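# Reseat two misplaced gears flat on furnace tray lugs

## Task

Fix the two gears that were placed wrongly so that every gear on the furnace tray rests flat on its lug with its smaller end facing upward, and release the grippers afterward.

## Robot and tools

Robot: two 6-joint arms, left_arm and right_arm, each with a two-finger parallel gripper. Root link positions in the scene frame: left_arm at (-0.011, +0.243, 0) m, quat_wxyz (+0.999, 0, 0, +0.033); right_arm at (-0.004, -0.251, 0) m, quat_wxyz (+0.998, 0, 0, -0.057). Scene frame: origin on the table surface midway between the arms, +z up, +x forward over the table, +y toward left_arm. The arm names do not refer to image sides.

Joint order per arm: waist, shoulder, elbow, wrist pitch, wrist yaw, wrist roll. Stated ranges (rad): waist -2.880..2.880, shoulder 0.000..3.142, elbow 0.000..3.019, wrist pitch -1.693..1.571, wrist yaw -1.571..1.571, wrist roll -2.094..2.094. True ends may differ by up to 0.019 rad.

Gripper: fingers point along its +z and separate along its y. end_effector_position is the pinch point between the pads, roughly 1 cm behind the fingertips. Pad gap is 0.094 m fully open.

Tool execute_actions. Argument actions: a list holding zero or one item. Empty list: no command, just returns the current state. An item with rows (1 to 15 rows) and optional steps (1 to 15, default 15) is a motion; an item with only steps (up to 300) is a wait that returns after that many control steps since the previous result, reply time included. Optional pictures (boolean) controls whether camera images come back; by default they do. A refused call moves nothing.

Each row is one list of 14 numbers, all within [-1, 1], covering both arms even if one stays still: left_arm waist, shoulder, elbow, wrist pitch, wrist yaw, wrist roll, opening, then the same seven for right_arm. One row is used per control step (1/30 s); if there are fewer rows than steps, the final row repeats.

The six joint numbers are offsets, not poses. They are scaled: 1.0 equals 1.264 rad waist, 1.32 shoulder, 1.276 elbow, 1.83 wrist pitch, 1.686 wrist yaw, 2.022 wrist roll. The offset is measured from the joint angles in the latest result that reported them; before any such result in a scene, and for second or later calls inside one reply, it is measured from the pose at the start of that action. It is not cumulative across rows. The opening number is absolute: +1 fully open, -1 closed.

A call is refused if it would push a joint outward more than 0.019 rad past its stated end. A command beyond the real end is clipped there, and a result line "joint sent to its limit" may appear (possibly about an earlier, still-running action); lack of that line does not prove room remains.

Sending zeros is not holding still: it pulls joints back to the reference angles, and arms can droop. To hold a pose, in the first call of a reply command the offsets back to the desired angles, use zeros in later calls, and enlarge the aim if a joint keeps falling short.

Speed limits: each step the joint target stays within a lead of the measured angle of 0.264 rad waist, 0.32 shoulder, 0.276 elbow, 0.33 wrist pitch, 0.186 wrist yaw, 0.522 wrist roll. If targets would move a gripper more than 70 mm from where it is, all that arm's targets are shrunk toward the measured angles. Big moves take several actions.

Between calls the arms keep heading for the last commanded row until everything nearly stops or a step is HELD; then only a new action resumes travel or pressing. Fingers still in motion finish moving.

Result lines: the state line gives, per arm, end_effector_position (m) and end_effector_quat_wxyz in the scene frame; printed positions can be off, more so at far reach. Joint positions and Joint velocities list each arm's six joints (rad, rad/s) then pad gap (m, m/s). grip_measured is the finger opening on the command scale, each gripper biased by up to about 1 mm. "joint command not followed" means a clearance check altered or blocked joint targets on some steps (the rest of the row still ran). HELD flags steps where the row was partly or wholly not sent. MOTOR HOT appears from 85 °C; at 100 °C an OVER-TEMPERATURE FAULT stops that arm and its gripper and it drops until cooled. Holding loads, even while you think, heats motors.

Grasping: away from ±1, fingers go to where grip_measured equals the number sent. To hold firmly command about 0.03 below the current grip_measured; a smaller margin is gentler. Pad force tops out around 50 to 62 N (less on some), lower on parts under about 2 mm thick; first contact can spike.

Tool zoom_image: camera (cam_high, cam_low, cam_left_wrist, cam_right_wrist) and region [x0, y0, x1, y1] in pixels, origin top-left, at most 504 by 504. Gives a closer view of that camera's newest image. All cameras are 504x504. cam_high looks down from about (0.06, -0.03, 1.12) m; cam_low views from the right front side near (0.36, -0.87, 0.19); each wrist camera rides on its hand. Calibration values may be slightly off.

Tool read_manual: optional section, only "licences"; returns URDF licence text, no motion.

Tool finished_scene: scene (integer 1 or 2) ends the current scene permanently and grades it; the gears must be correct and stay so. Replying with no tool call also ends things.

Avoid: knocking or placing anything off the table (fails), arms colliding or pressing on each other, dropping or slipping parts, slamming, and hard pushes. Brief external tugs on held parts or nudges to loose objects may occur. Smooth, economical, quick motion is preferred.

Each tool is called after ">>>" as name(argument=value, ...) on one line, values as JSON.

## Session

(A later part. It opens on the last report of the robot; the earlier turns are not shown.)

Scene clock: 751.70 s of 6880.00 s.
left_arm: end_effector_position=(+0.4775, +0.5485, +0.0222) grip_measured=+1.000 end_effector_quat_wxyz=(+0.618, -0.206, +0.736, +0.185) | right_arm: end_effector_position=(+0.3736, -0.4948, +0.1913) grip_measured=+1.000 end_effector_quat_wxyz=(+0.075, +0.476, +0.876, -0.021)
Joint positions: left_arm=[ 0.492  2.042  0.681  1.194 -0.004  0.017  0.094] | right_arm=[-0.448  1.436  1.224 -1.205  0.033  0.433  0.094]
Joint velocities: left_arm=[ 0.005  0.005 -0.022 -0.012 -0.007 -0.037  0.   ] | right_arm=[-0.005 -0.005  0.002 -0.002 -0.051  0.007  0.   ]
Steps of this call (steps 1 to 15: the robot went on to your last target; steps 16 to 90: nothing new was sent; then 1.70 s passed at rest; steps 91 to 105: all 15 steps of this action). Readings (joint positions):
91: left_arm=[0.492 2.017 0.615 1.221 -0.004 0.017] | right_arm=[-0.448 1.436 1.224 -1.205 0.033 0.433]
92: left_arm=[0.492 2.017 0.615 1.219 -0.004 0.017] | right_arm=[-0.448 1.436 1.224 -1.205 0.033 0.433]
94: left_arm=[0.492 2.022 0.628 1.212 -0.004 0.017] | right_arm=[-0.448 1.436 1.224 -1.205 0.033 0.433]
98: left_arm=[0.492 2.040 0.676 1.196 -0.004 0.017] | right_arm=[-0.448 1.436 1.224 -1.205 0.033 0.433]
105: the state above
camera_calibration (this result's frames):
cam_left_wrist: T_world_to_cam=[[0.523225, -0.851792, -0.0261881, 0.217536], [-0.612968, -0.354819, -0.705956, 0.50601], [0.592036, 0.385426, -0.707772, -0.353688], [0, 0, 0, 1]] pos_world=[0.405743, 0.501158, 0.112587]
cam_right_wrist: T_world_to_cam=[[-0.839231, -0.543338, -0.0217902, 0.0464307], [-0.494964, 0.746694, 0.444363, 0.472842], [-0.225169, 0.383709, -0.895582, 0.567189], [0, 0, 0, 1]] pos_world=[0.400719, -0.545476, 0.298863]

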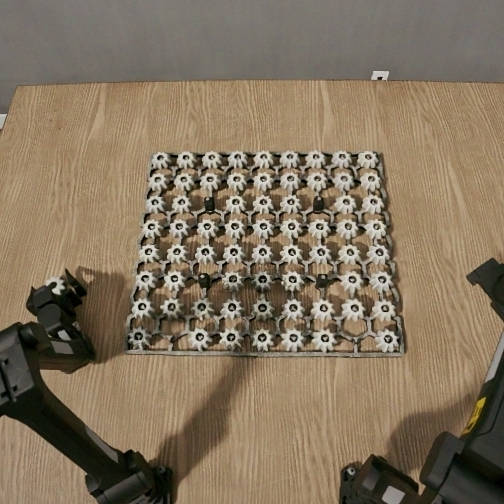

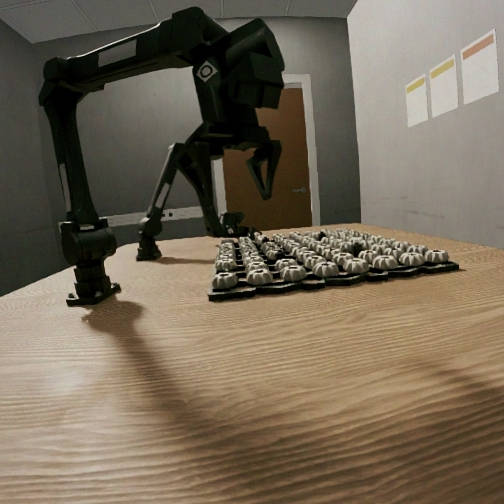

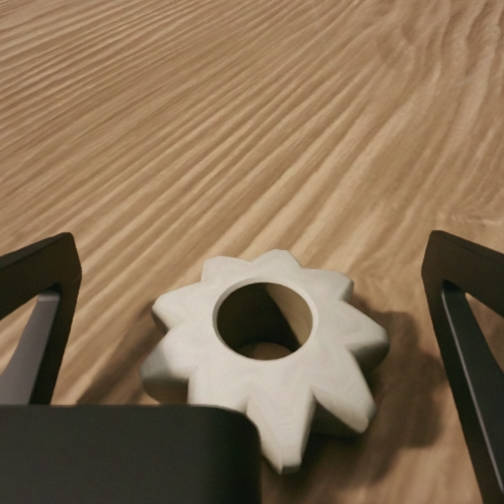

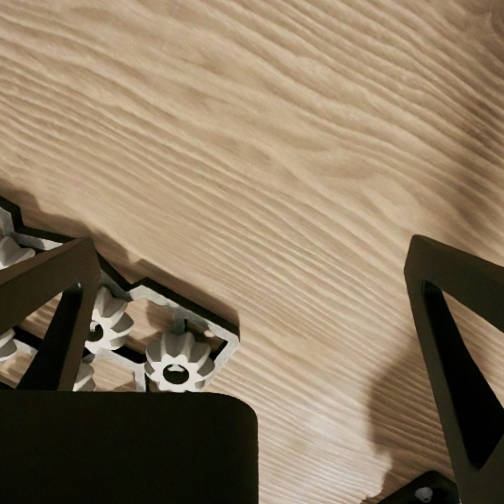

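>>> execute_actions(actions=[{"rows":[[0,0.008,0,-0.015,0,0,1,0,0,0,0,0,0,1],[0,0.016,0,-0.03,0,0,1,0,0,0,0,0,0,1],[0,0.016,0,-0.03,0,0,0.7,0,0,0,0,0,0,1],[0,0.016,0,-0.03,0,0,0.5,0,0,0,0,0,0,1],[0,0.016,0,-0.03,0,0,0.35,0,0,0,0,0,0,1],[0,0.016,0,-0.03,0,0,0.25,0,0,0,0,0,0,1],[0,0.016,0,-0.03,0,0,0.15,0,0,0,0,0,0,1]],"steps":15}])

Scene clock: 757.07 s of 6880.00 s.
left_arm: end_effector_position=(+0.4785, +0.5487, +0.0203) grip_measured=+0.186 end_effector_quat_wxyz=(+0.614, -0.206, +0.739, +0.183) | right_arm: end_effector_position=(+0.3736, -0.4948, +0.1913) grip_measured=+1.000 end_effector_quat_wxyz=(+0.075, +0.476, +0.876, -0.021)
Joint positions: left_arm=[ 0.492  2.041  0.684  1.178 -0.003  0.018  0.056] | right_arm=[-0.448  1.436  1.224 -1.205  0.033  0.433  0.094]
Joint velocities: left_arm=[-0.005 -0.015 -0.012  0.007 -0.051 -0.022 -0.   ] | right_arm=[-0.005 -0.005 -0.002  0.007  0.022 -0.037  0.   ]
Steps of this call (steps 1 to 15: the robot went on to your last target; steps 16 to 90: nothing new was sent; then 1.87 s passed at rest; steps 91 to 105: all 15 steps of this action). Readings (joint positions):
91: left_arm=[0.492 2.042 0.681 1.193 -0.004 0.017] | right_arm=[-0.448 1.436 1.224 -1.205 0.033 0.433]
92: left_arm=[0.492 2.042 0.681 1.188 -0.004 0.017] | right_arm=[-0.448 1.436 1.224 -1.205 0.033 0.433]
94: left_arm=[0.492 2.041 0.682 1.181 -0.004 0.017] | right_arm=[-0.448 1.436 1.224 -1.205 0.033 0.433]
98: left_arm=[0.492 2.041 0.684 1.178 -0.003 0.018] | right_arm=[-0.448 1.436 1.224 -1.205 0.033 0.433]
105: the state above
camera_calibration (this result's frames):
cam_left_wrist: T_world_to_cam=[[0.521626, -0.85277, -0.0262648, 0.21838], [-0.620407, -0.358001, -0.697804, 0.510472], [0.585663, 0.380287, -0.715807, -0.349648], [0, 0, 0, 1]] pos_world=[0.407564, 0.501945, 0.111664]
cam_right_wrist: T_world_to_cam=[[-0.839231, -0.543338, -0.0217902, 0.0464307], [-0.494964, 0.746694, 0.444363, 0.472842], [-0.225169, 0.383709, -0.895582, 0.567189], [0, 0, 0, 1]] pos_world=[0.400719, -0.545476, 0.298863]

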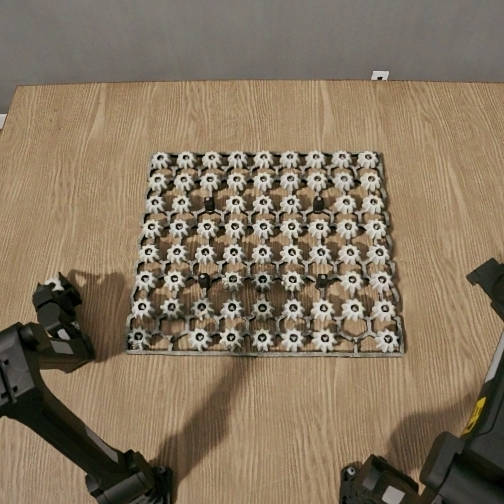

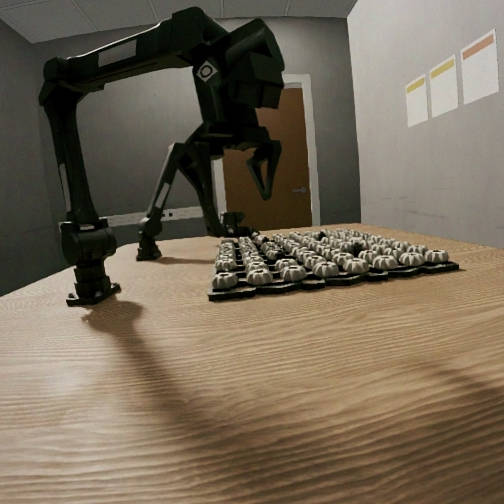

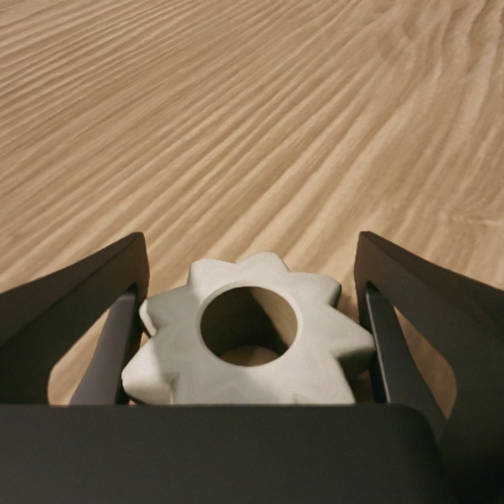

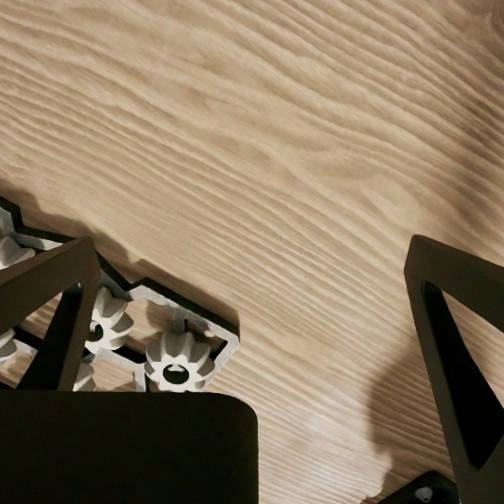

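>>> execute_actions(actions=[{"rows":[[0,-0.02,0,0,0,0,0.12,0,0,0,0,0,0,1],[0,-0.04,0,0,0,0,0.12,0,0,0,0,0,0,1],[0,-0.06,0,0,0,0,0.12,0,0,0,0,0,0,1],[0,-0.07,0,0,0,0.1,0.12,0,0,0,0,0,0,1],[0,-0.07,0,0,0,0.2,0.12,0,0,0,0,0,0,1],[0,-0.07,0,0,0,0.3,0.12,0,0,0,0,0,0,1],[0,-0.07,0,0,0,0.4,0.12,0,0,0,0,0,0,1],[0,-0.07,0,0,0,0.5,0.12,0,0,0,0,0,0,1],[0,-0.07,0,0,0,0.6,0.12,0,0,0,0,0,0,1],[0,-0.07,0,0,0,0.7,0.12,0,0,0,0,0,0,1],[0,-0.07,0,0,0,0.8,0.12,0,0,0,0,0,0,1],[0,-0.07,0,0,0,0.9,0.12,0,0,0,0,0,0,1],[0,-0.07,0,0,0,1,0.12,0,0,0,0,0,0,1]],"steps":15}])

>>> execute_actions(actions=[{"steps":15}])

Scene clock: 768.00 s of 6880.00 s.
left_arm: end_effector_position=(+0.4794, +0.5492, +0.0503) grip_measured=+0.187 end_effector_quat_wxyz=(+0.453, +0.186, +0.730, +0.477) | right_arm: end_effector_position=(+0.3736, -0.4948, +0.1913) grip_measured=+1.000 end_effector_quat_wxyz=(+0.075, +0.476, +0.876, -0.021)
Joint positions: left_arm=[ 0.492  1.975  0.672  1.167 -0.002  1.059  0.056] | right_arm=[-0.448  1.436  1.224 -1.205  0.033  0.433  0.094]
Joint velocities: left_arm=[-0.015 -0.005  0.002 -0.002  0.051  2.747  0.001] | right_arm=[ 0.005  0.005  0.002 -0.022 -0.007  0.037  0.   ]
From where the robot then was, a joint's target lay farther than a number of 1.0 reaches, so one or more steps of this call were cut to that.
Steps of this call (steps 1 to 15: the robot went on to your last target; steps 16 to 90: nothing new was sent; then 7.43 s passed at rest; steps 91 to 105: all 15 steps of this action). Readings (joint positions):
91: left_arm=[0.492 2.038 0.684 1.178 -0.003 0.018] | right_arm=[-0.448 1.436 1.224 -1.205 0.033 0.433]
92: left_arm=[0.492 2.036 0.683 1.178 -0.003 0.018] | right_arm=[-0.448 1.436 1.224 -1.205 0.033 0.433]
94: left_arm=[0.492 2.026 0.678 1.171 -0.003 0.045] | right_arm=[-0.448 1.436 1.224 -1.205 0.033 0.433]
98: left_arm=[0.492 1.995 0.672 1.167 -0.003 0.388] | right_arm=[-0.448 1.436 1.224 -1.205 0.033 0.433]
105: the state above
camera_calibration (this result's frames):
cam_left_wrist: T_world_to_cam=[[0.149007, -0.473707, -0.867985, 0.231892], [-0.91224, 0.272888, -0.305534, 0.305849], [0.381596, 0.837337, -0.391473, -0.498347], [0, 0, 0, 1]] pos_world=[0.434622, 0.443671, 0.0996374]
cam_right_wrist: T_world_to_cam=[[-0.839231, -0.543338, -0.0217902, 0.0464307], [-0.494964, 0.746694, 0.444363, 0.472842], [-0.225169, 0.383709, -0.895582, 0.567189], [0, 0, 0, 1]] pos_world=[0.400719, -0.545476, 0.298863]

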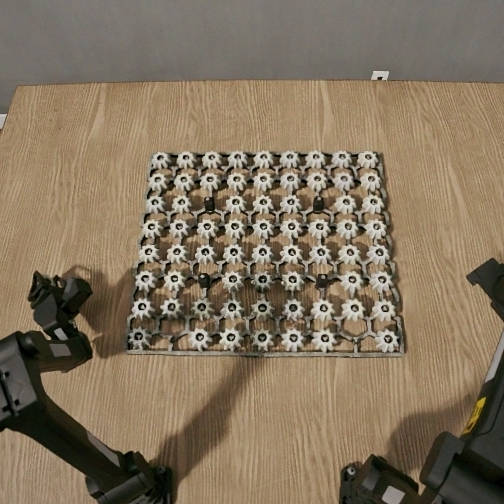

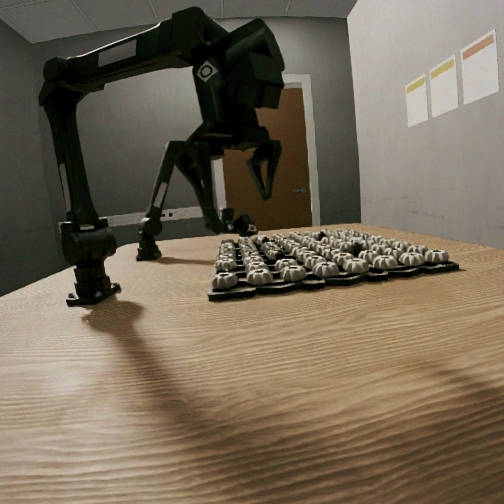

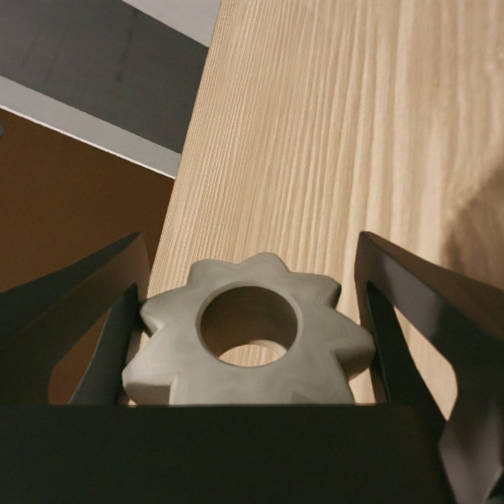

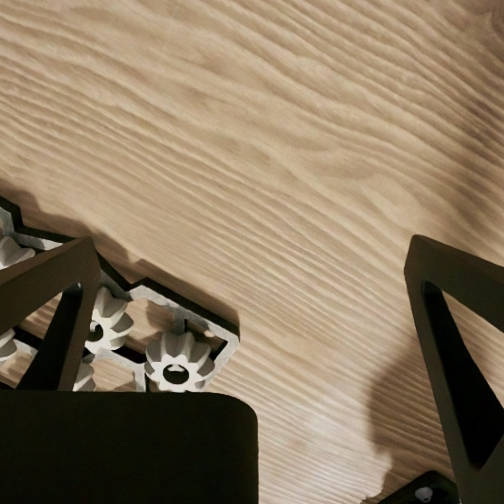

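Scene clock: 768.50 s of 6880.00 s.
left_arm: end_effector_position=(+0.4793, +0.5492, +0.0502) grip_measured=+0.187 end_effector_quat_wxyz=(+0.197, +0.489, +0.574, +0.627) | right_arm: end_effector_position=(+0.3736, -0.4948, +0.1913) grip_measured=+1.000 end_effector_quat_wxyz=(+0.075, +0.476, +0.876, -0.021)
Joint positions: left_arm=[ 0.492  1.975  0.672  1.167 -0.002  1.972  0.056] | right_arm=[-0.448  1.436  1.224 -1.205  0.033  0.433  0.094]
Joint velocities: left_arm=[ 0.005 -0.005  0.012 -0.012 -0.051  0.374  0.   ] | right_arm=[-0.005 -0.005 -0.007  0.002 -0.022  0.007  0.   ]
Steps of this call (steps 1 to 15: the robot went on to your last target). Readings (joint positions):
1: left_arm=[0.492 1.975 0.672 1.167 -0.002 1.156] | right_arm=[-0.448 1.436 1.224 -1.205 0.033 0.433]
2: left_arm=[0.492 1.975 0.672 1.167 -0.002 1.252] | right_arm=[-0.448 1.436 1.224 -1.205 0.033 0.433]
4: left_arm=[0.492 1.975 0.672 1.167 -0.002 1.445] | right_arm=[-0.448 1.436 1.224 -1.205 0.033 0.433]
8: left_arm=[0.492 1.975 0.672 1.167 -0.002 1.775] | right_arm=[-0.448 1.436 1.224 -1.205 0.033 0.433]
15: the state above
camera_calibration (this result's frames):
cam_left_wrist: T_world_to_cam=[[-0.324162, 0.268575, -0.907076, 0.0529553], [-0.845231, 0.348401, 0.405218, 0.196548], [0.424857, 0.898045, 0.11407, -0.577824], [0, 0, 0, 1]] pos_world=[0.428787, 0.436212, 0.0343022]
cam_right_wrist: T_world_to_cam=[[-0.839231, -0.543338, -0.0217902, 0.0464307], [-0.494964, 0.746694, 0.444363, 0.472842], [-0.225169, 0.383709, -0.895582, 0.567189], [0, 0, 0, 1]] pos_world=[0.400719, -0.545476, 0.298863]

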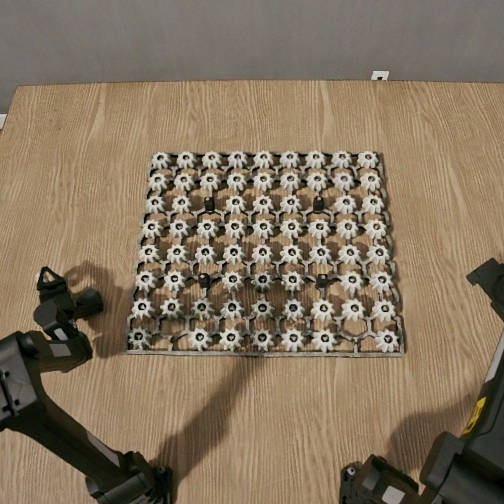

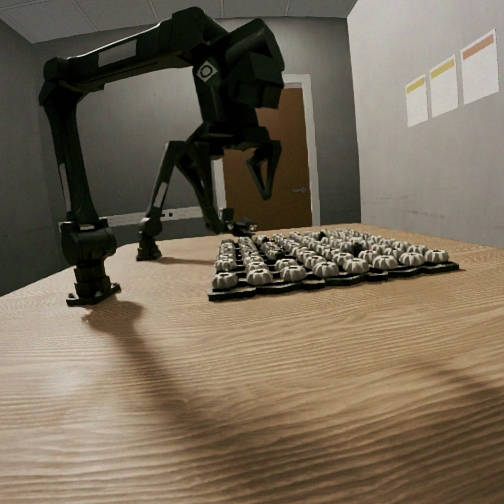

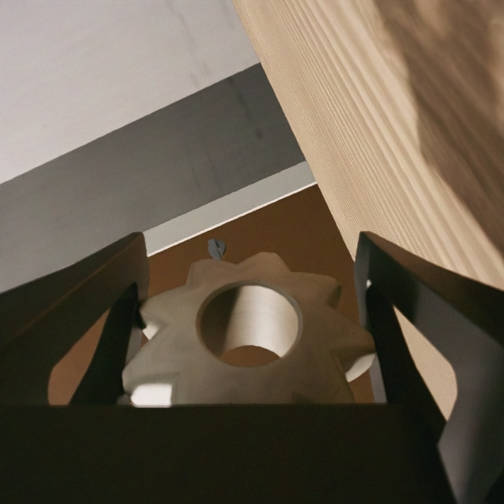

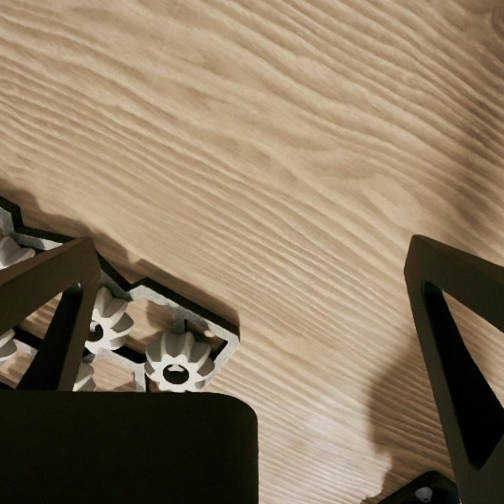

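>>> execute_actions(actions=[{"rows":[[0,0,0,-0.015,0,0.03,0.12,0,0,0,0,0,0,1],[0,0,0,-0.03,0,0.05,0.12,0,0,0,0,0,0,1],[0,0,0,-0.045,0,0.05,0.12,0,0,0,0,0,0,1],[0,0,0,-0.055,0,0.05,0.12,0,0,0,0,0,0,1],[0,0,0,-0.055,0,0.05,0.12,0,0,0,0,0,0,1],[0,0,0,-0.055,0,0.05,0.19,0,0,0,0,0,0,1],[0,0,0,-0.055,0,0.05,0.22,0,0,0,0,0,0,1],[0,0,0,-0.055,0,0.05,0.25,0,0,0,0,0,0,1],[0,0,0,-0.055,0,0.05,0.28,0,0,0,0,0,0,1],[0,0,0,-0.055,0,0.05,0.32,0,0,0,0,0,0,1],[0,0,0,-0.055,0,0.05,0.36,0,0,0,0,0,0,1],[0,0,0,-0.055,0,0.05,0.4,0,0,0,0,0,0,1]],"steps":15}])

>>> execute_actions(actions=[{"steps":15}])

Scene clock: 778.57 s of 6880.00 s.
left_arm: end_effector_position=(+0.4815, +0.5483, +0.0502) grip_measured=+0.395 end_effector_quat_wxyz=(+0.172, +0.518, +0.563, +0.620) | right_arm: end_effector_position=(+0.3736, -0.4948, +0.1913) grip_measured=+1.000 end_effector_quat_wxyz=(+0.075, +0.476, +0.876, -0.021)
Joint positions: left_arm=[0.49  1.949 0.677 1.1   0.001 2.044 0.066] | right_arm=[-0.448  1.436  1.224 -1.205  0.033  0.433  0.094]
Joint velocities: left_arm=[-0.005 -0.005 -0.002 -0.017 -0.051 -0.037  0.001] | right_arm=[-0.015 -0.015  0.002 -0.007 -0.007  0.051  0.   ]
Steps of this call (steps 1 to 30: the robot went on to your last target; steps 31 to 90: nothing new was sent; then 6.57 s passed at rest; steps 91 to 105: all 15 steps of this action). Readings (joint positions):
91: left_arm=[0.492 1.975 0.672 1.163 -0.002 2.020] | right_arm=[-0.448 1.436 1.224 -1.205 0.033 0.433]
92: left_arm=[0.492 1.974 0.672 1.156 -0.002 2.023] | right_arm=[-0.448 1.436 1.224 -1.205 0.033 0.433]
94: left_arm=[0.491 1.967 0.674 1.132 -0.002 2.031] | right_arm=[-0.448 1.436 1.224 -1.205 0.033 0.433]
98: left_arm=[0.490 1.956 0.677 1.103 -0.001 2.038] | right_arm=[-0.448 1.436 1.224 -1.205 0.033 0.433]
105: the state above
camera_calibration (this result's frames):
cam_left_wrist: T_world_to_cam=[[-0.37985, 0.310869, -0.871249, 0.0557494], [-0.809642, 0.343827, 0.475671, 0.180503], [0.44743, 0.886083, 0.12109, -0.582703], [0, 0, 0, 1]] pos_world=[0.428038, 0.436931, 0.033271]
cam_right_wrist: T_world_to_cam=[[-0.839231, -0.543338, -0.0217902, 0.0464307], [-0.494964, 0.746694, 0.444363, 0.472842], [-0.225169, 0.383709, -0.895582, 0.567189], [0, 0, 0, 1]] pos_world=[0.400719, -0.545476, 0.298863]

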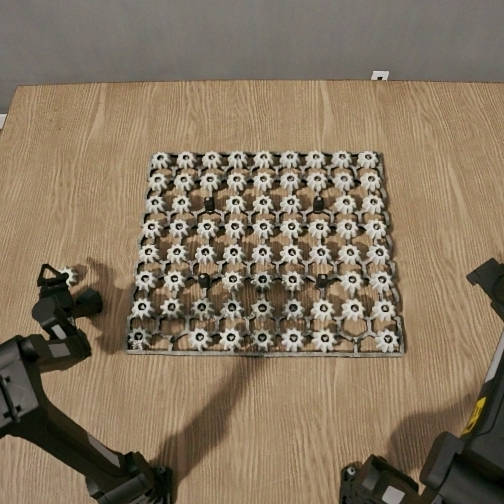

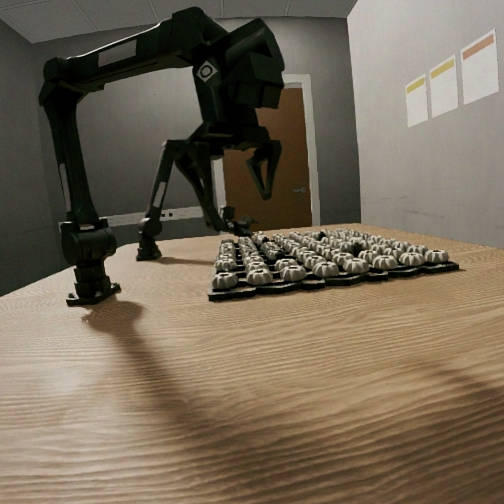

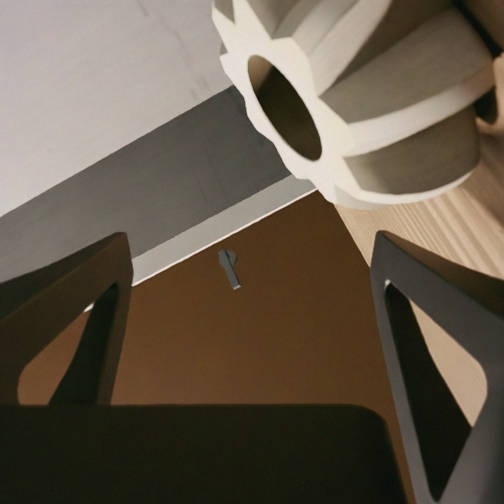

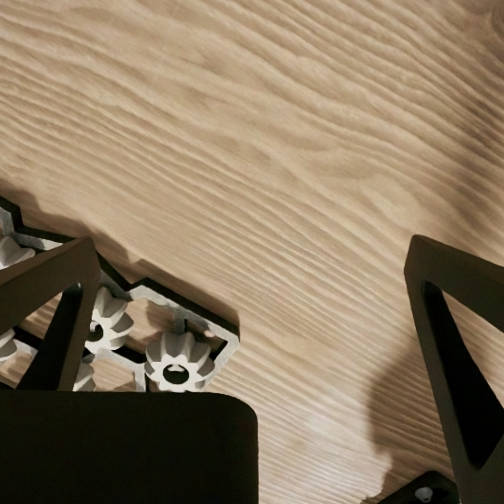

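Scene clock: 779.07 s of 6880.00 s.
left_arm: end_effector_position=(+0.4817, +0.5482, +0.0502) grip_measured=+0.396 end_effector_quat_wxyz=(+0.172, +0.519, +0.562, +0.621) | right_arm: end_effector_position=(+0.3736, -0.4948, +0.1913) grip_measured=+1.000 end_effector_quat_wxyz=(+0.075, +0.476, +0.876, -0.021)
Joint positions: left_arm=[0.489 1.949 0.677 1.1   0.001 2.047 0.066] | right_arm=[-0.448  1.436  1.224 -1.205  0.033  0.433  0.094]
Joint velocities: left_arm=[ 0.005 -0.005 -0.002 -0.007 -0.037 -0.066 -0.   ] | right_arm=[ 0.005 -0.015 -0.002 -0.012 -0.051 -0.007  0.   ]
Steps of this call (steps 1 to 15: the robot went on to your last target). Readings (joint positions):
1: left_arm=[0.490 1.949 0.677 1.100 0.001 2.045] | right_arm=[-0.448 1.436 1.224 -1.205 0.033 0.433]
2: left_arm=[0.489 1.949 0.677 1.100 0.001 2.045] | right_arm=[-0.448 1.436 1.224 -1.205 0.033 0.433]
4: left_arm=[0.489 1.949 0.677 1.100 0.001 2.046] | right_arm=[-0.448 1.436 1.224 -1.205 0.033 0.433]
8: left_arm=[0.489 1.949 0.677 1.100 0.001 2.046] | right_arm=[-0.448 1.436 1.224 -1.205 0.033 0.433]
15: the state above
All arms were judged still, so your last target was given up. Only a new action makes them travel on or press farther. Fingers that are still opening or closing keep moving.
camera_calibration (this result's frames):
cam_left_wrist: T_world_to_cam=[[-0.380797, 0.313134, -0.870023, 0.0550051], [-0.808693, 0.343439, 0.477562, 0.180322], [0.448341, 0.885436, 0.122449, -0.582741], [0, 0, 0, 1]] pos_world=[0.428038, 0.436826, 0.0330964]
cam_right_wrist: T_world_to_cam=[[-0.839231, -0.543338, -0.0217902, 0.0464307], [-0.494964, 0.746694, 0.444363, 0.472842], [-0.225169, 0.383709, -0.895582, 0.567189], [0, 0, 0, 1]] pos_world=[0.400719, -0.545476, 0.298863]

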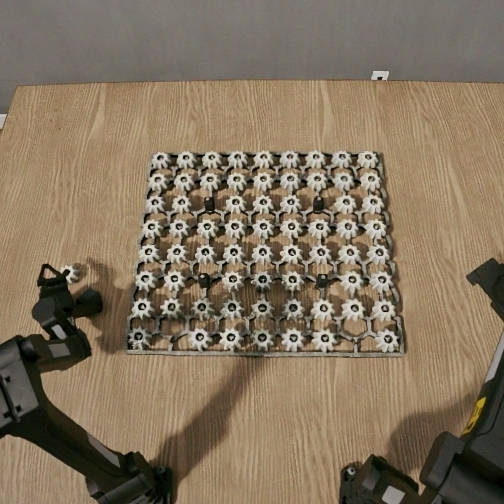

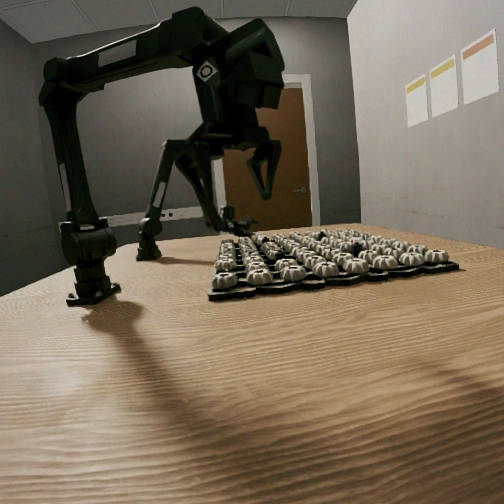

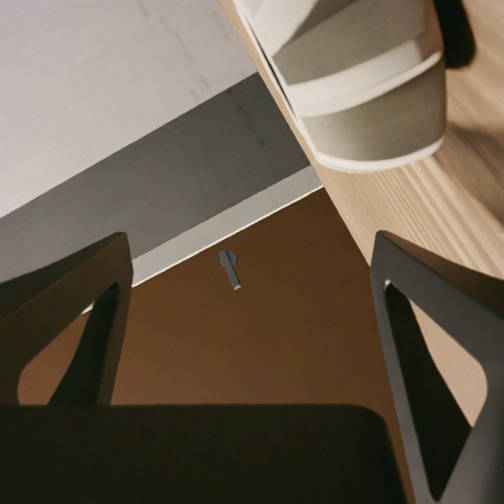

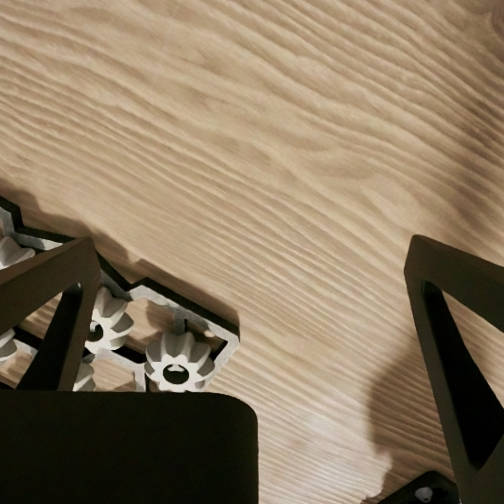

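>>> execute_actions(actions=[{"rows":[[0,-0.04,0,0,0,0,1,0,0,0,0,0,0,1],[0,-0.08,0,0,0,0,1,0,0,0,0,0,0,1],[0,-0.12,0,0,0,0,1,0,0,0,0,0,0,1],[0,-0.16,0,0,0,0,1,0,0,0,0,0,0,1],[0,-0.2,0.05,0,0,-0.2,1,0,0,0,0,0,0,1],[-0.03,-0.2,0.12,-0.1,0,-0.4,1,0,0,0,0,0,0,1],[-0.03,-0.2,0.2,-0.25,0,-0.6,1,0,0,0,0,0,0,1],[-0.03,-0.2,0.28,-0.4,0,-0.8,1,0,0,0,0,0,0,1],[-0.03,-0.2,0.36,-0.55,0,-1,1,0,0,0,0,0,0,1],[-0.03,-0.2,0.44,-0.7,0,-1,1,0,0,0,0,0,0,1],[-0.03,-0.2,0.52,-0.85,0,-1,1,0,0,0,0,0,0,1],[-0.03,-0.2,0.6,-1,0,-1,1,0,0,0,0,0,0,1]],"steps":15}])

>>> execute_actions(actions=[{"steps":45}])

Scene clock: 787.73 s of 6880.00 s.
left_arm: end_effector_position=(+0.5767, +0.5863, +0.2073) grip_measured=+1.000 end_effector_quat_wxyz=(+0.353, +0.343, +0.681, +0.542) | right_arm: end_effector_position=(+0.3736, -0.4948, +0.1913) grip_measured=+1.000 end_effector_quat_wxyz=(+0.075, +0.476, +0.876, -0.021)
Joint positions: left_arm=[0.464 1.723 1.02  0.538 0.004 1.461 0.094] | right_arm=[-0.448  1.436  1.224 -1.205  0.033  0.433  0.094]
Joint velocities: left_arm=[-0.054 -0.015  1.272 -1.956  0.037 -1.692  0.   ] | right_arm=[-0.005 -0.005 -0.007  0.002  0.081 -0.022  0.   ]
Steps of this call (steps 1 to 90: nothing new was sent; then 5.17 s passed at rest; steps 91 to 105: all 15 steps of this action). Readings (joint positions):
91: left_arm=[0.489 1.943 0.677 1.104 0.003 2.046] | right_arm=[-0.448 1.436 1.224 -1.205 0.033 0.433]
92: left_arm=[0.488 1.927 0.677 1.105 0.004 2.046] | right_arm=[-0.448 1.436 1.224 -1.205 0.033 0.433]
94: left_arm=[0.487 1.878 0.672 1.100 0.004 2.046] | right_arm=[-0.448 1.436 1.224 -1.205 0.033 0.433]
98: left_arm=[0.482 1.764 0.723 0.979 0.004 1.858] | right_arm=[-0.448 1.436 1.224 -1.205 0.033 0.433]
105: the state above
camera_calibration (this result's frames):
cam_left_wrist: T_world_to_cam=[[-0.0968299, -0.172239, -0.980285, 0.359525], [-0.9133, 0.406856, 0.0187277, 0.287295], [0.395609, 0.897108, -0.196701, -0.588637], [0, 0, 0, 1]] pos_world=[0.530069, 0.473107, 0.231271]
cam_right_wrist: T_world_to_cam=[[-0.839231, -0.543338, -0.0217902, 0.0464307], [-0.494964, 0.746694, 0.444363, 0.472842], [-0.225169, 0.383709, -0.895582, 0.567189], [0, 0, 0, 1]] pos_world=[0.400719, -0.545476, 0.298863]

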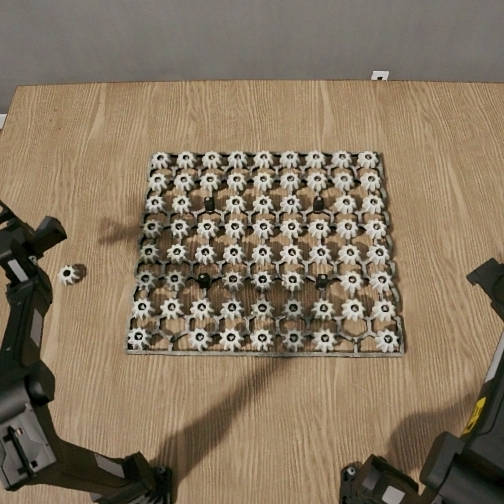

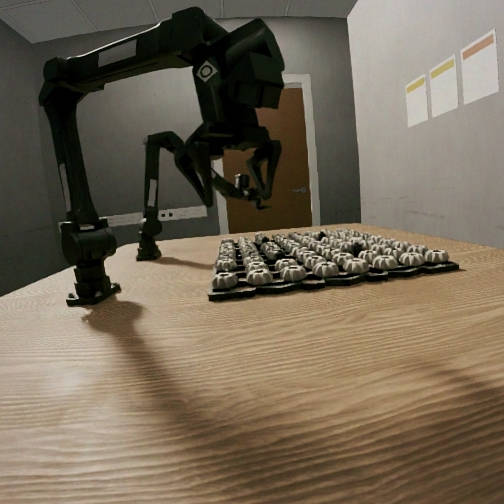

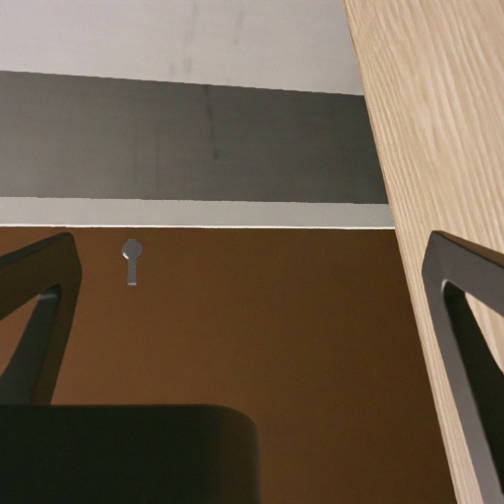

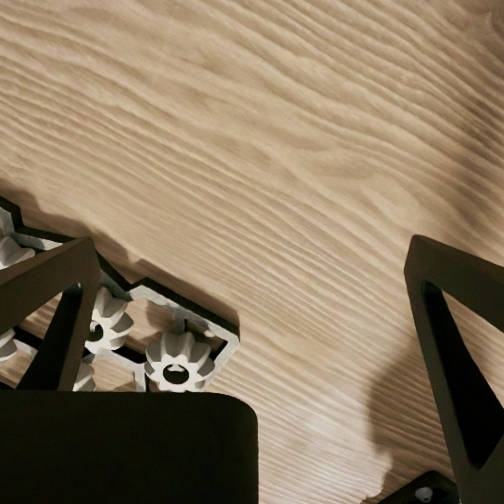

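Scene clock: 789.23 s of 6880.00 s.
left_arm: end_effector_position=(+0.5405, +0.5609, +0.1954) grip_measured=+1.000 end_effector_quat_wxyz=(+0.278, -0.230, +0.929, +0.078) | right_arm: end_effector_position=(+0.3736, -0.4948, +0.1913) grip_measured=+1.000 end_effector_quat_wxyz=(+0.075, +0.476, +0.876, -0.021)
Joint positions: left_arm=[ 0.458  1.683  1.421 -0.722  0.004  0.038  0.094] | right_arm=[-0.448  1.436  1.224 -1.205  0.033  0.433  0.094]
Joint velocities: left_arm=[-0.005 -0.015  0.007  0.017  0.051 -0.037  0.   ] | right_arm=[-0.005 -0.015  0.007 -0.017 -0.095 -0.037  0.   ]
Steps of this call (steps 1 to 45: the robot went on to your last target). Readings (joint positions):
1: left_arm=[0.463 1.723 1.064 0.473 0.004 1.403] | right_arm=[-0.448 1.436 1.224 -1.205 0.033 0.433]
2: left_arm=[0.462 1.723 1.106 0.408 0.004 1.345] | right_arm=[-0.448 1.436 1.224 -1.205 0.033 0.433]
4: left_arm=[0.461 1.723 1.189 0.279 0.004 1.230] | right_arm=[-0.448 1.436 1.224 -1.205 0.033 0.433]
8: left_arm=[0.461 1.721 1.357 -0.077 0.004 0.900] | right_arm=[-0.448 1.436 1.224 -1.205 0.033 0.433]
45: the state above
All arms were judged still, so your last target was given up. Only a new action makes them travel on or press farther. Fingers that are still opening or closing keep moving.
camera_calibration (this result's frames):
cam_left_wrist: T_world_to_cam=[[0.460344, -0.88758, -0.016903, 0.251831], [-0.886958, -0.460654, 0.0332114, 0.734349], [-0.0372642, -0.000296344, -0.999305, 0.340277], [0, 0, 0, 1]] pos_world=[0.548088, 0.561902, 0.319908]
cam_right_wrist: T_world_to_cam=[[-0.839231, -0.543338, -0.0217902, 0.0464307], [-0.494964, 0.746694, 0.444363, 0.472842], [-0.225169, 0.383709, -0.895582, 0.567189], [0, 0, 0, 1]] pos_world=[0.400719, -0.545476, 0.298863]

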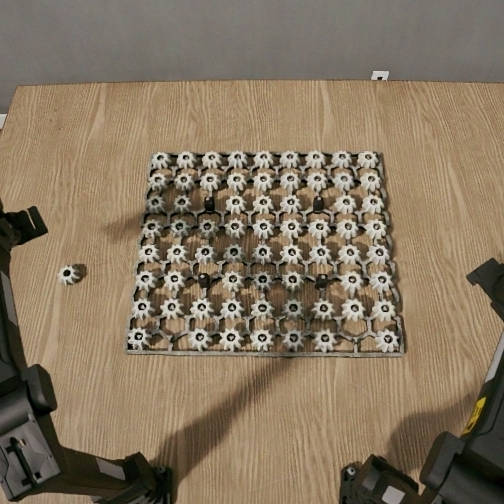

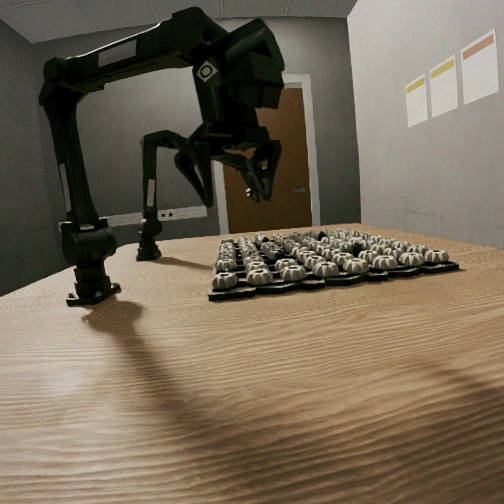

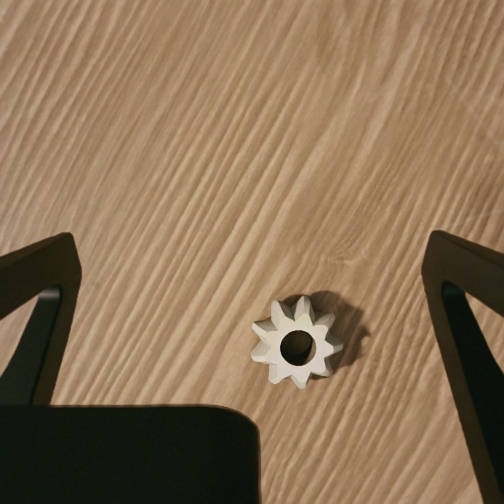

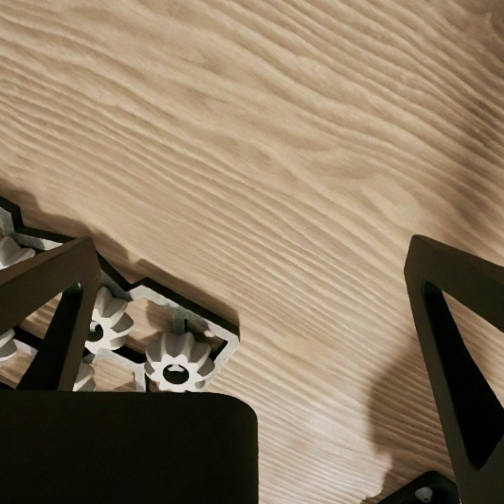

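>>> execute_actions(actions=[{"rows":[[-0.02,0.05,0.03,-0.1,0,-0.02,1,0,0,0,0,0,0,1],[-0.04,0.1,0.06,-0.18,0,-0.02,1,0,0,0,0,0,0,1],[-0.04,0.15,0.09,-0.24,0,-0.02,1,0,0,0,0,0,0,1],[-0.04,0.195,0.09,-0.245,0,-0.02,1,0,0,0,0,0,0,1]],"steps":15}])

>>> execute_actions(actions=[{"steps":10}])

Scene clock: 797.40 s of 6880.00 s.
left_arm: end_effector_position=(+0.4820, +0.4929, +0.0178) grip_measured=+1.000 end_effector_quat_wxyz=(-0.046, -0.227, +0.973, -0.013) | right_arm: end_effector_position=(+0.3736, -0.4948, +0.1913) grip_measured=+1.000 end_effector_quat_wxyz=(+0.075, +0.476, +0.876, -0.021)
Joint positions: left_arm=[ 0.405  2.     1.498 -1.163  0.004  0.012  0.094] | right_arm=[-0.448  1.436  1.224 -1.205  0.033  0.433  0.094]
Joint velocities: left_arm=[-0.015 -0.132  0.007 -0.007 -0.037 -0.022  0.   ] | right_arm=[ 0.005 -0.005  0.012 -0.007 -0.007  0.022  0.   ]
Steps of this call (steps 1 to 90: nothing new was sent; then 4.67 s passed at rest; steps 91 to 105: all 15 steps of this action). Readings (joint positions):
91: left_arm=[0.457 1.687 1.424 -0.752 0.004 0.034] | right_arm=[-0.448 1.436 1.224 -1.205 0.033 0.433]
92: left_arm=[0.454 1.697 1.440 -0.831 0.004 0.029] | right_arm=[-0.448 1.436 1.224 -1.205 0.033 0.433]
94: left_arm=[0.443 1.743 1.476 -0.993 0.004 0.025] | right_arm=[-0.448 1.436 1.224 -1.205 0.033 0.433]
98: left_arm=[0.416 1.883 1.498 -1.127 0.004 0.018] | right_arm=[-0.448 1.436 1.224 -1.205 0.033 0.433]
105: the state above
camera_calibration (this result's frames):
cam_left_wrist: T_world_to_cam=[[0.43549, -0.900089, 0.0137467, 0.233016], [-0.684253, -0.321062, 0.654765, 0.479463], [-0.584933, -0.294549, -0.755708, 0.56529], [0, 0, 0, 1]] pos_world=[0.557255, 0.530178, 0.110056]
cam_right_wrist: T_world_to_cam=[[-0.839231, -0.543338, -0.0217902, 0.0464307], [-0.494964, 0.746694, 0.444363, 0.472842], [-0.225169, 0.383709, -0.895582, 0.567189], [0, 0, 0, 1]] pos_world=[0.400719, -0.545476, 0.298863]

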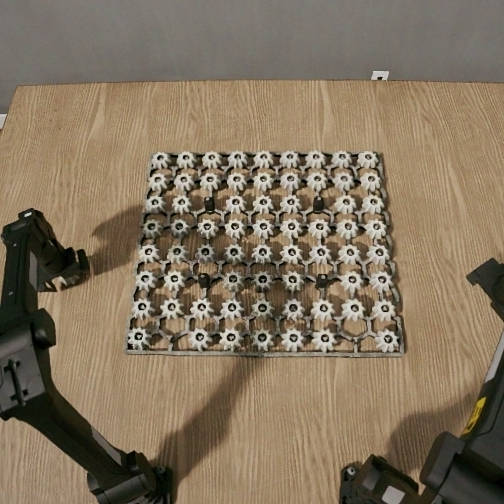

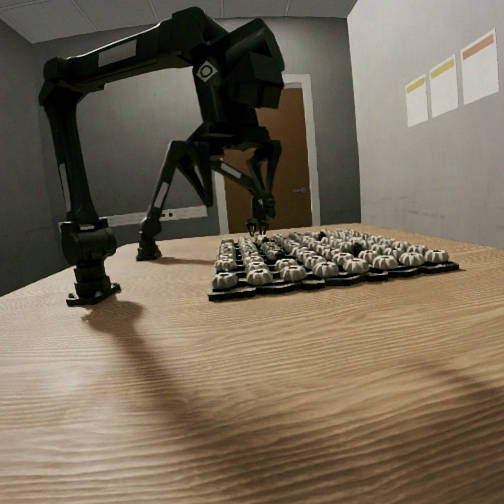

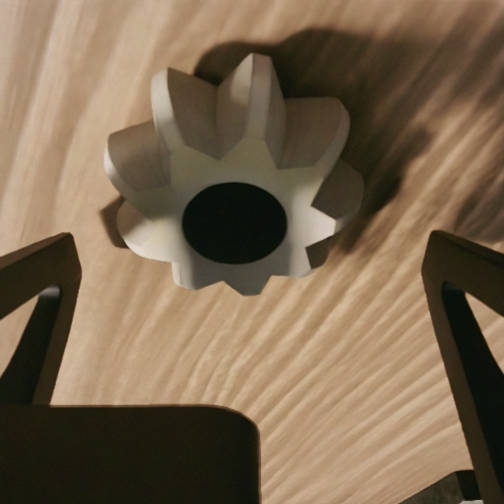

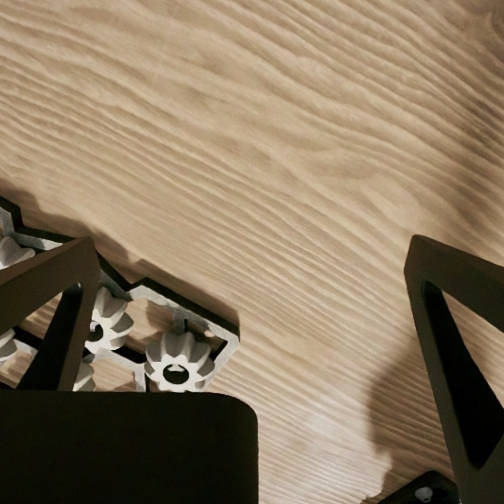

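Scene clock: 797.73 s of 6880.00 s.
left_arm: end_effector_position=(+0.4855, +0.4947, +0.0396) grip_measured=+1.000 end_effector_quat_wxyz=(-0.026, -0.228, +0.973, -0.009) | right_arm: end_effector_position=(+0.3736, -0.4948, +0.1913) grip_measured=+1.000 end_effector_quat_wxyz=(+0.075, +0.476, +0.876, -0.021)
Joint positions: left_arm=[ 0.405  1.96   1.498 -1.164  0.004  0.011  0.094] | right_arm=[-0.448  1.436  1.224 -1.205  0.033  0.433  0.094]
Joint velocities: left_arm=[-0.005  0.024 -0.007  0.002  0.022 -0.081  0.   ] | right_arm=[-0.005 -0.024  0.017 -0.012 -0.007  0.007  0.   ]
Steps of this call (steps 1 to 10: the robot went on to your last target). Readings (joint positions):
1: left_arm=[0.405 1.995 1.498 -1.163 0.004 0.012] | right_arm=[-0.448 1.436 1.224 -1.205 0.033 0.433]
2: left_arm=[0.405 1.988 1.498 -1.164 0.004 0.012] | right_arm=[-0.448 1.436 1.224 -1.205 0.033 0.433]
4: left_arm=[0.405 1.976 1.498 -1.164 0.004 0.012] | right_arm=[-0.448 1.436 1.224 -1.205 0.033 0.433]
8: left_arm=[0.405 1.960 1.498 -1.164 0.004 0.011] | right_arm=[-0.448 1.436 1.224 -1.205 0.033 0.433]
10: the state above
camera_calibration (this result's frames):
cam_left_wrist: T_world_to_cam=[[0.436043, -0.899834, 0.0128314, 0.232442], [-0.706669, -0.333541, 0.623994, 0.486486], [-0.557212, -0.281156, -0.781323, 0.565268], [0, 0, 0, 1]] pos_world=[0.557404, 0.530351, 0.13511]
cam_right_wrist: T_world_to_cam=[[-0.839231, -0.543338, -0.0217902, 0.0464307], [-0.494964, 0.746694, 0.444363, 0.472842], [-0.225169, 0.383709, -0.895582, 0.567189], [0, 0, 0, 1]] pos_world=[0.400719, -0.545476, 0.298863]

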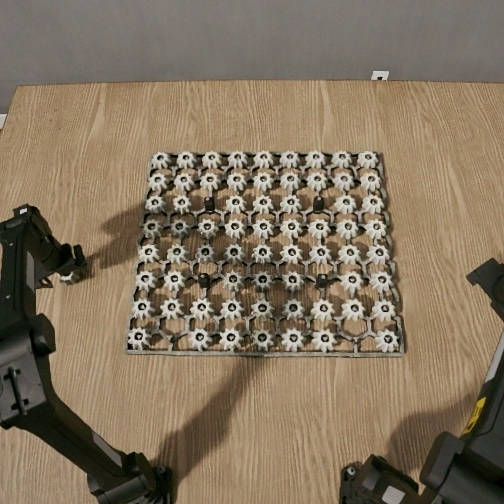

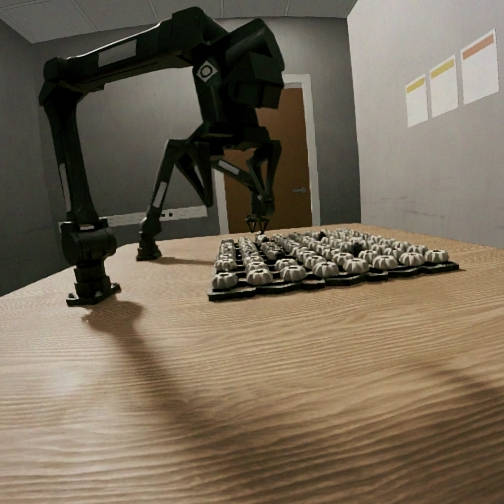

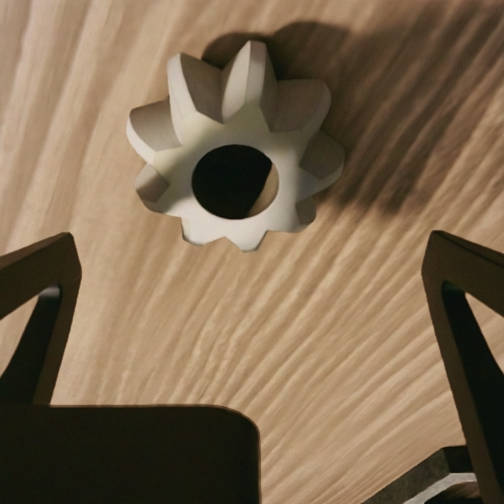

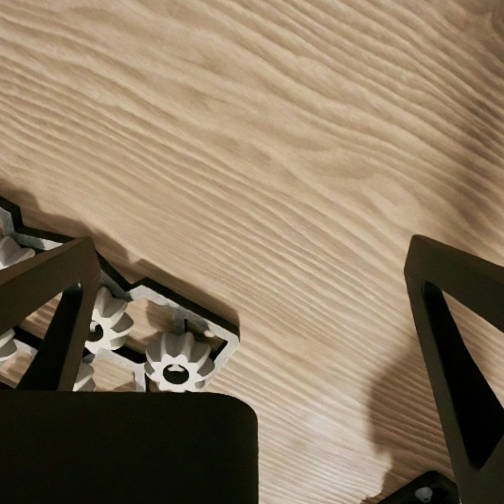

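>>> execute_actions(actions=[{"rows":[[0.006,0.01,0.015,0.004,0,0,1,0,0,0,0,0,0,1],[0.012,0.022,0.032,0.01,0,0,1,0,0,0,0,0,0,1],[0.012,0.022,0.032,0.01,0,0,1,0,0,0,0,0,0,1],[0.012,0.022,0.032,0.01,0,0,1,0,0,0,0,0,0,1],[0.012,0.03,0.032,0.014,0,0,1,0,0,0,0,0,0,1],[0.012,0.04,0.032,0.018,0,0,1,0,0,0,0,0,0,1],[0.012,0.05,0.032,0.022,0,0,1,0,0,0,0,0,0,1]],"steps":15}])

Scene clock: 807.53 s of 6880.00 s.
left_arm: end_effector_position=(+0.4870, +0.5019, +0.0105) grip_measured=+1.000 end_effector_quat_wxyz=(-0.035, -0.233, +0.972, -0.010) | right_arm: end_effector_position=(+0.3736, -0.4948, +0.1913) grip_measured=+1.000 end_effector_quat_wxyz=(+0.075, +0.476, +0.876, -0.021)
Joint positions: left_arm=[ 0.414  2.017  1.504 -1.132  0.002  0.01   0.094] | right_arm=[-0.448  1.436  1.224 -1.205  0.033  0.433  0.094]
Joint velocities: left_arm=[-0.005  0.015  0.017  0.002 -0.051  0.051  0.   ] | right_arm=[-0.005 -0.015 -0.007 -0.002  0.037 -0.081  0.   ]
Steps of this call (steps 1 to 30: the robot went on to your last target; steps 31 to 90: nothing new was sent; then 6.30 s passed at rest; steps 91 to 105: all 15 steps of this action). Readings (joint positions):
91: left_arm=[0.405 1.960 1.498 -1.164 0.004 0.011] | right_arm=[-0.448 1.436 1.224 -1.205 0.033 0.433]
92: left_arm=[0.406 1.961 1.498 -1.163 0.004 0.011] | right_arm=[-0.448 1.436 1.224 -1.205 0.033 0.433]
94: left_arm=[0.407 1.965 1.498 -1.158 0.004 0.011] | right_arm=[-0.448 1.436 1.224 -1.205 0.033 0.433]
98: left_arm=[0.413 1.989 1.498 -1.141 0.004 0.011] | right_arm=[-0.448 1.436 1.224 -1.205 0.033 0.433]
105: the state above
camera_calibration (this result's frames):
cam_left_wrist: T_world_to_cam=[[0.44536, -0.895285, 0.010865, 0.231853], [-0.692321, -0.33665, 0.638246, 0.502463], [-0.567755, -0.291772, -0.769756, 0.555691], [0, 0, 0, 1]] pos_world=[0.560104, 0.538864, 0.104532]
cam_right_wrist: T_world_to_cam=[[-0.839231, -0.543338, -0.0217902, 0.0464307], [-0.494964, 0.746694, 0.444363, 0.472842], [-0.225169, 0.383709, -0.895582, 0.567189], [0, 0, 0, 1]] pos_world=[0.400719, -0.545476, 0.298863]

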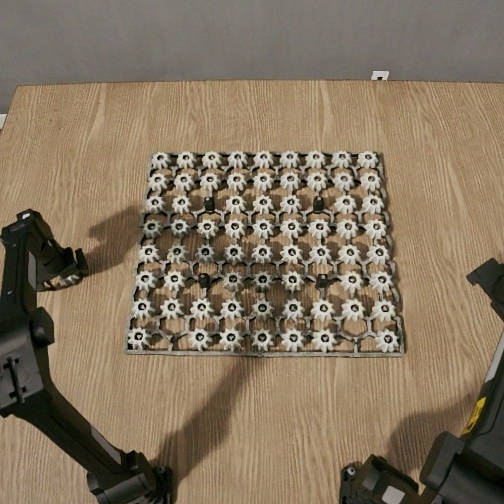

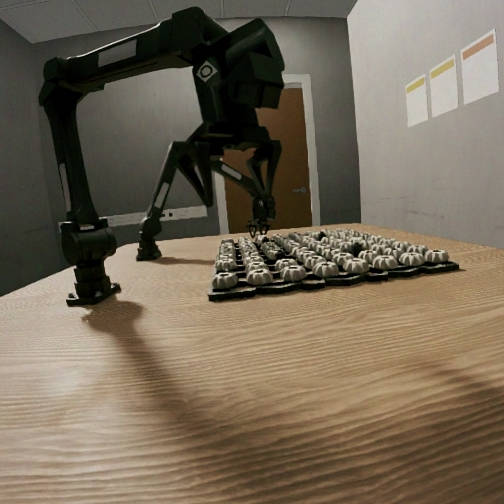

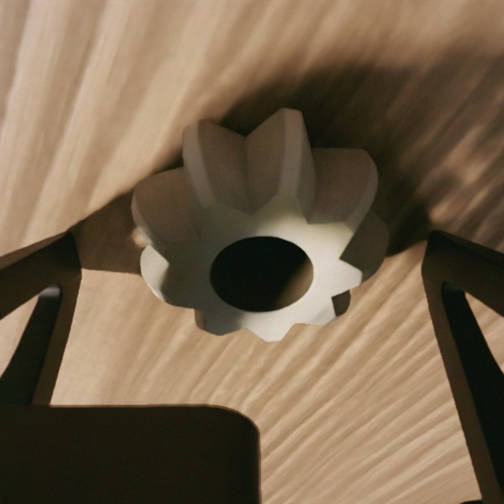

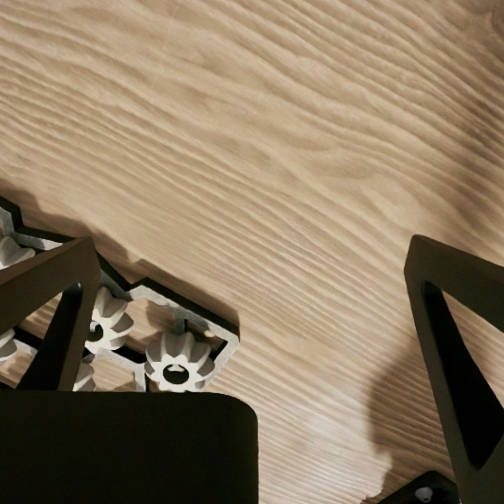

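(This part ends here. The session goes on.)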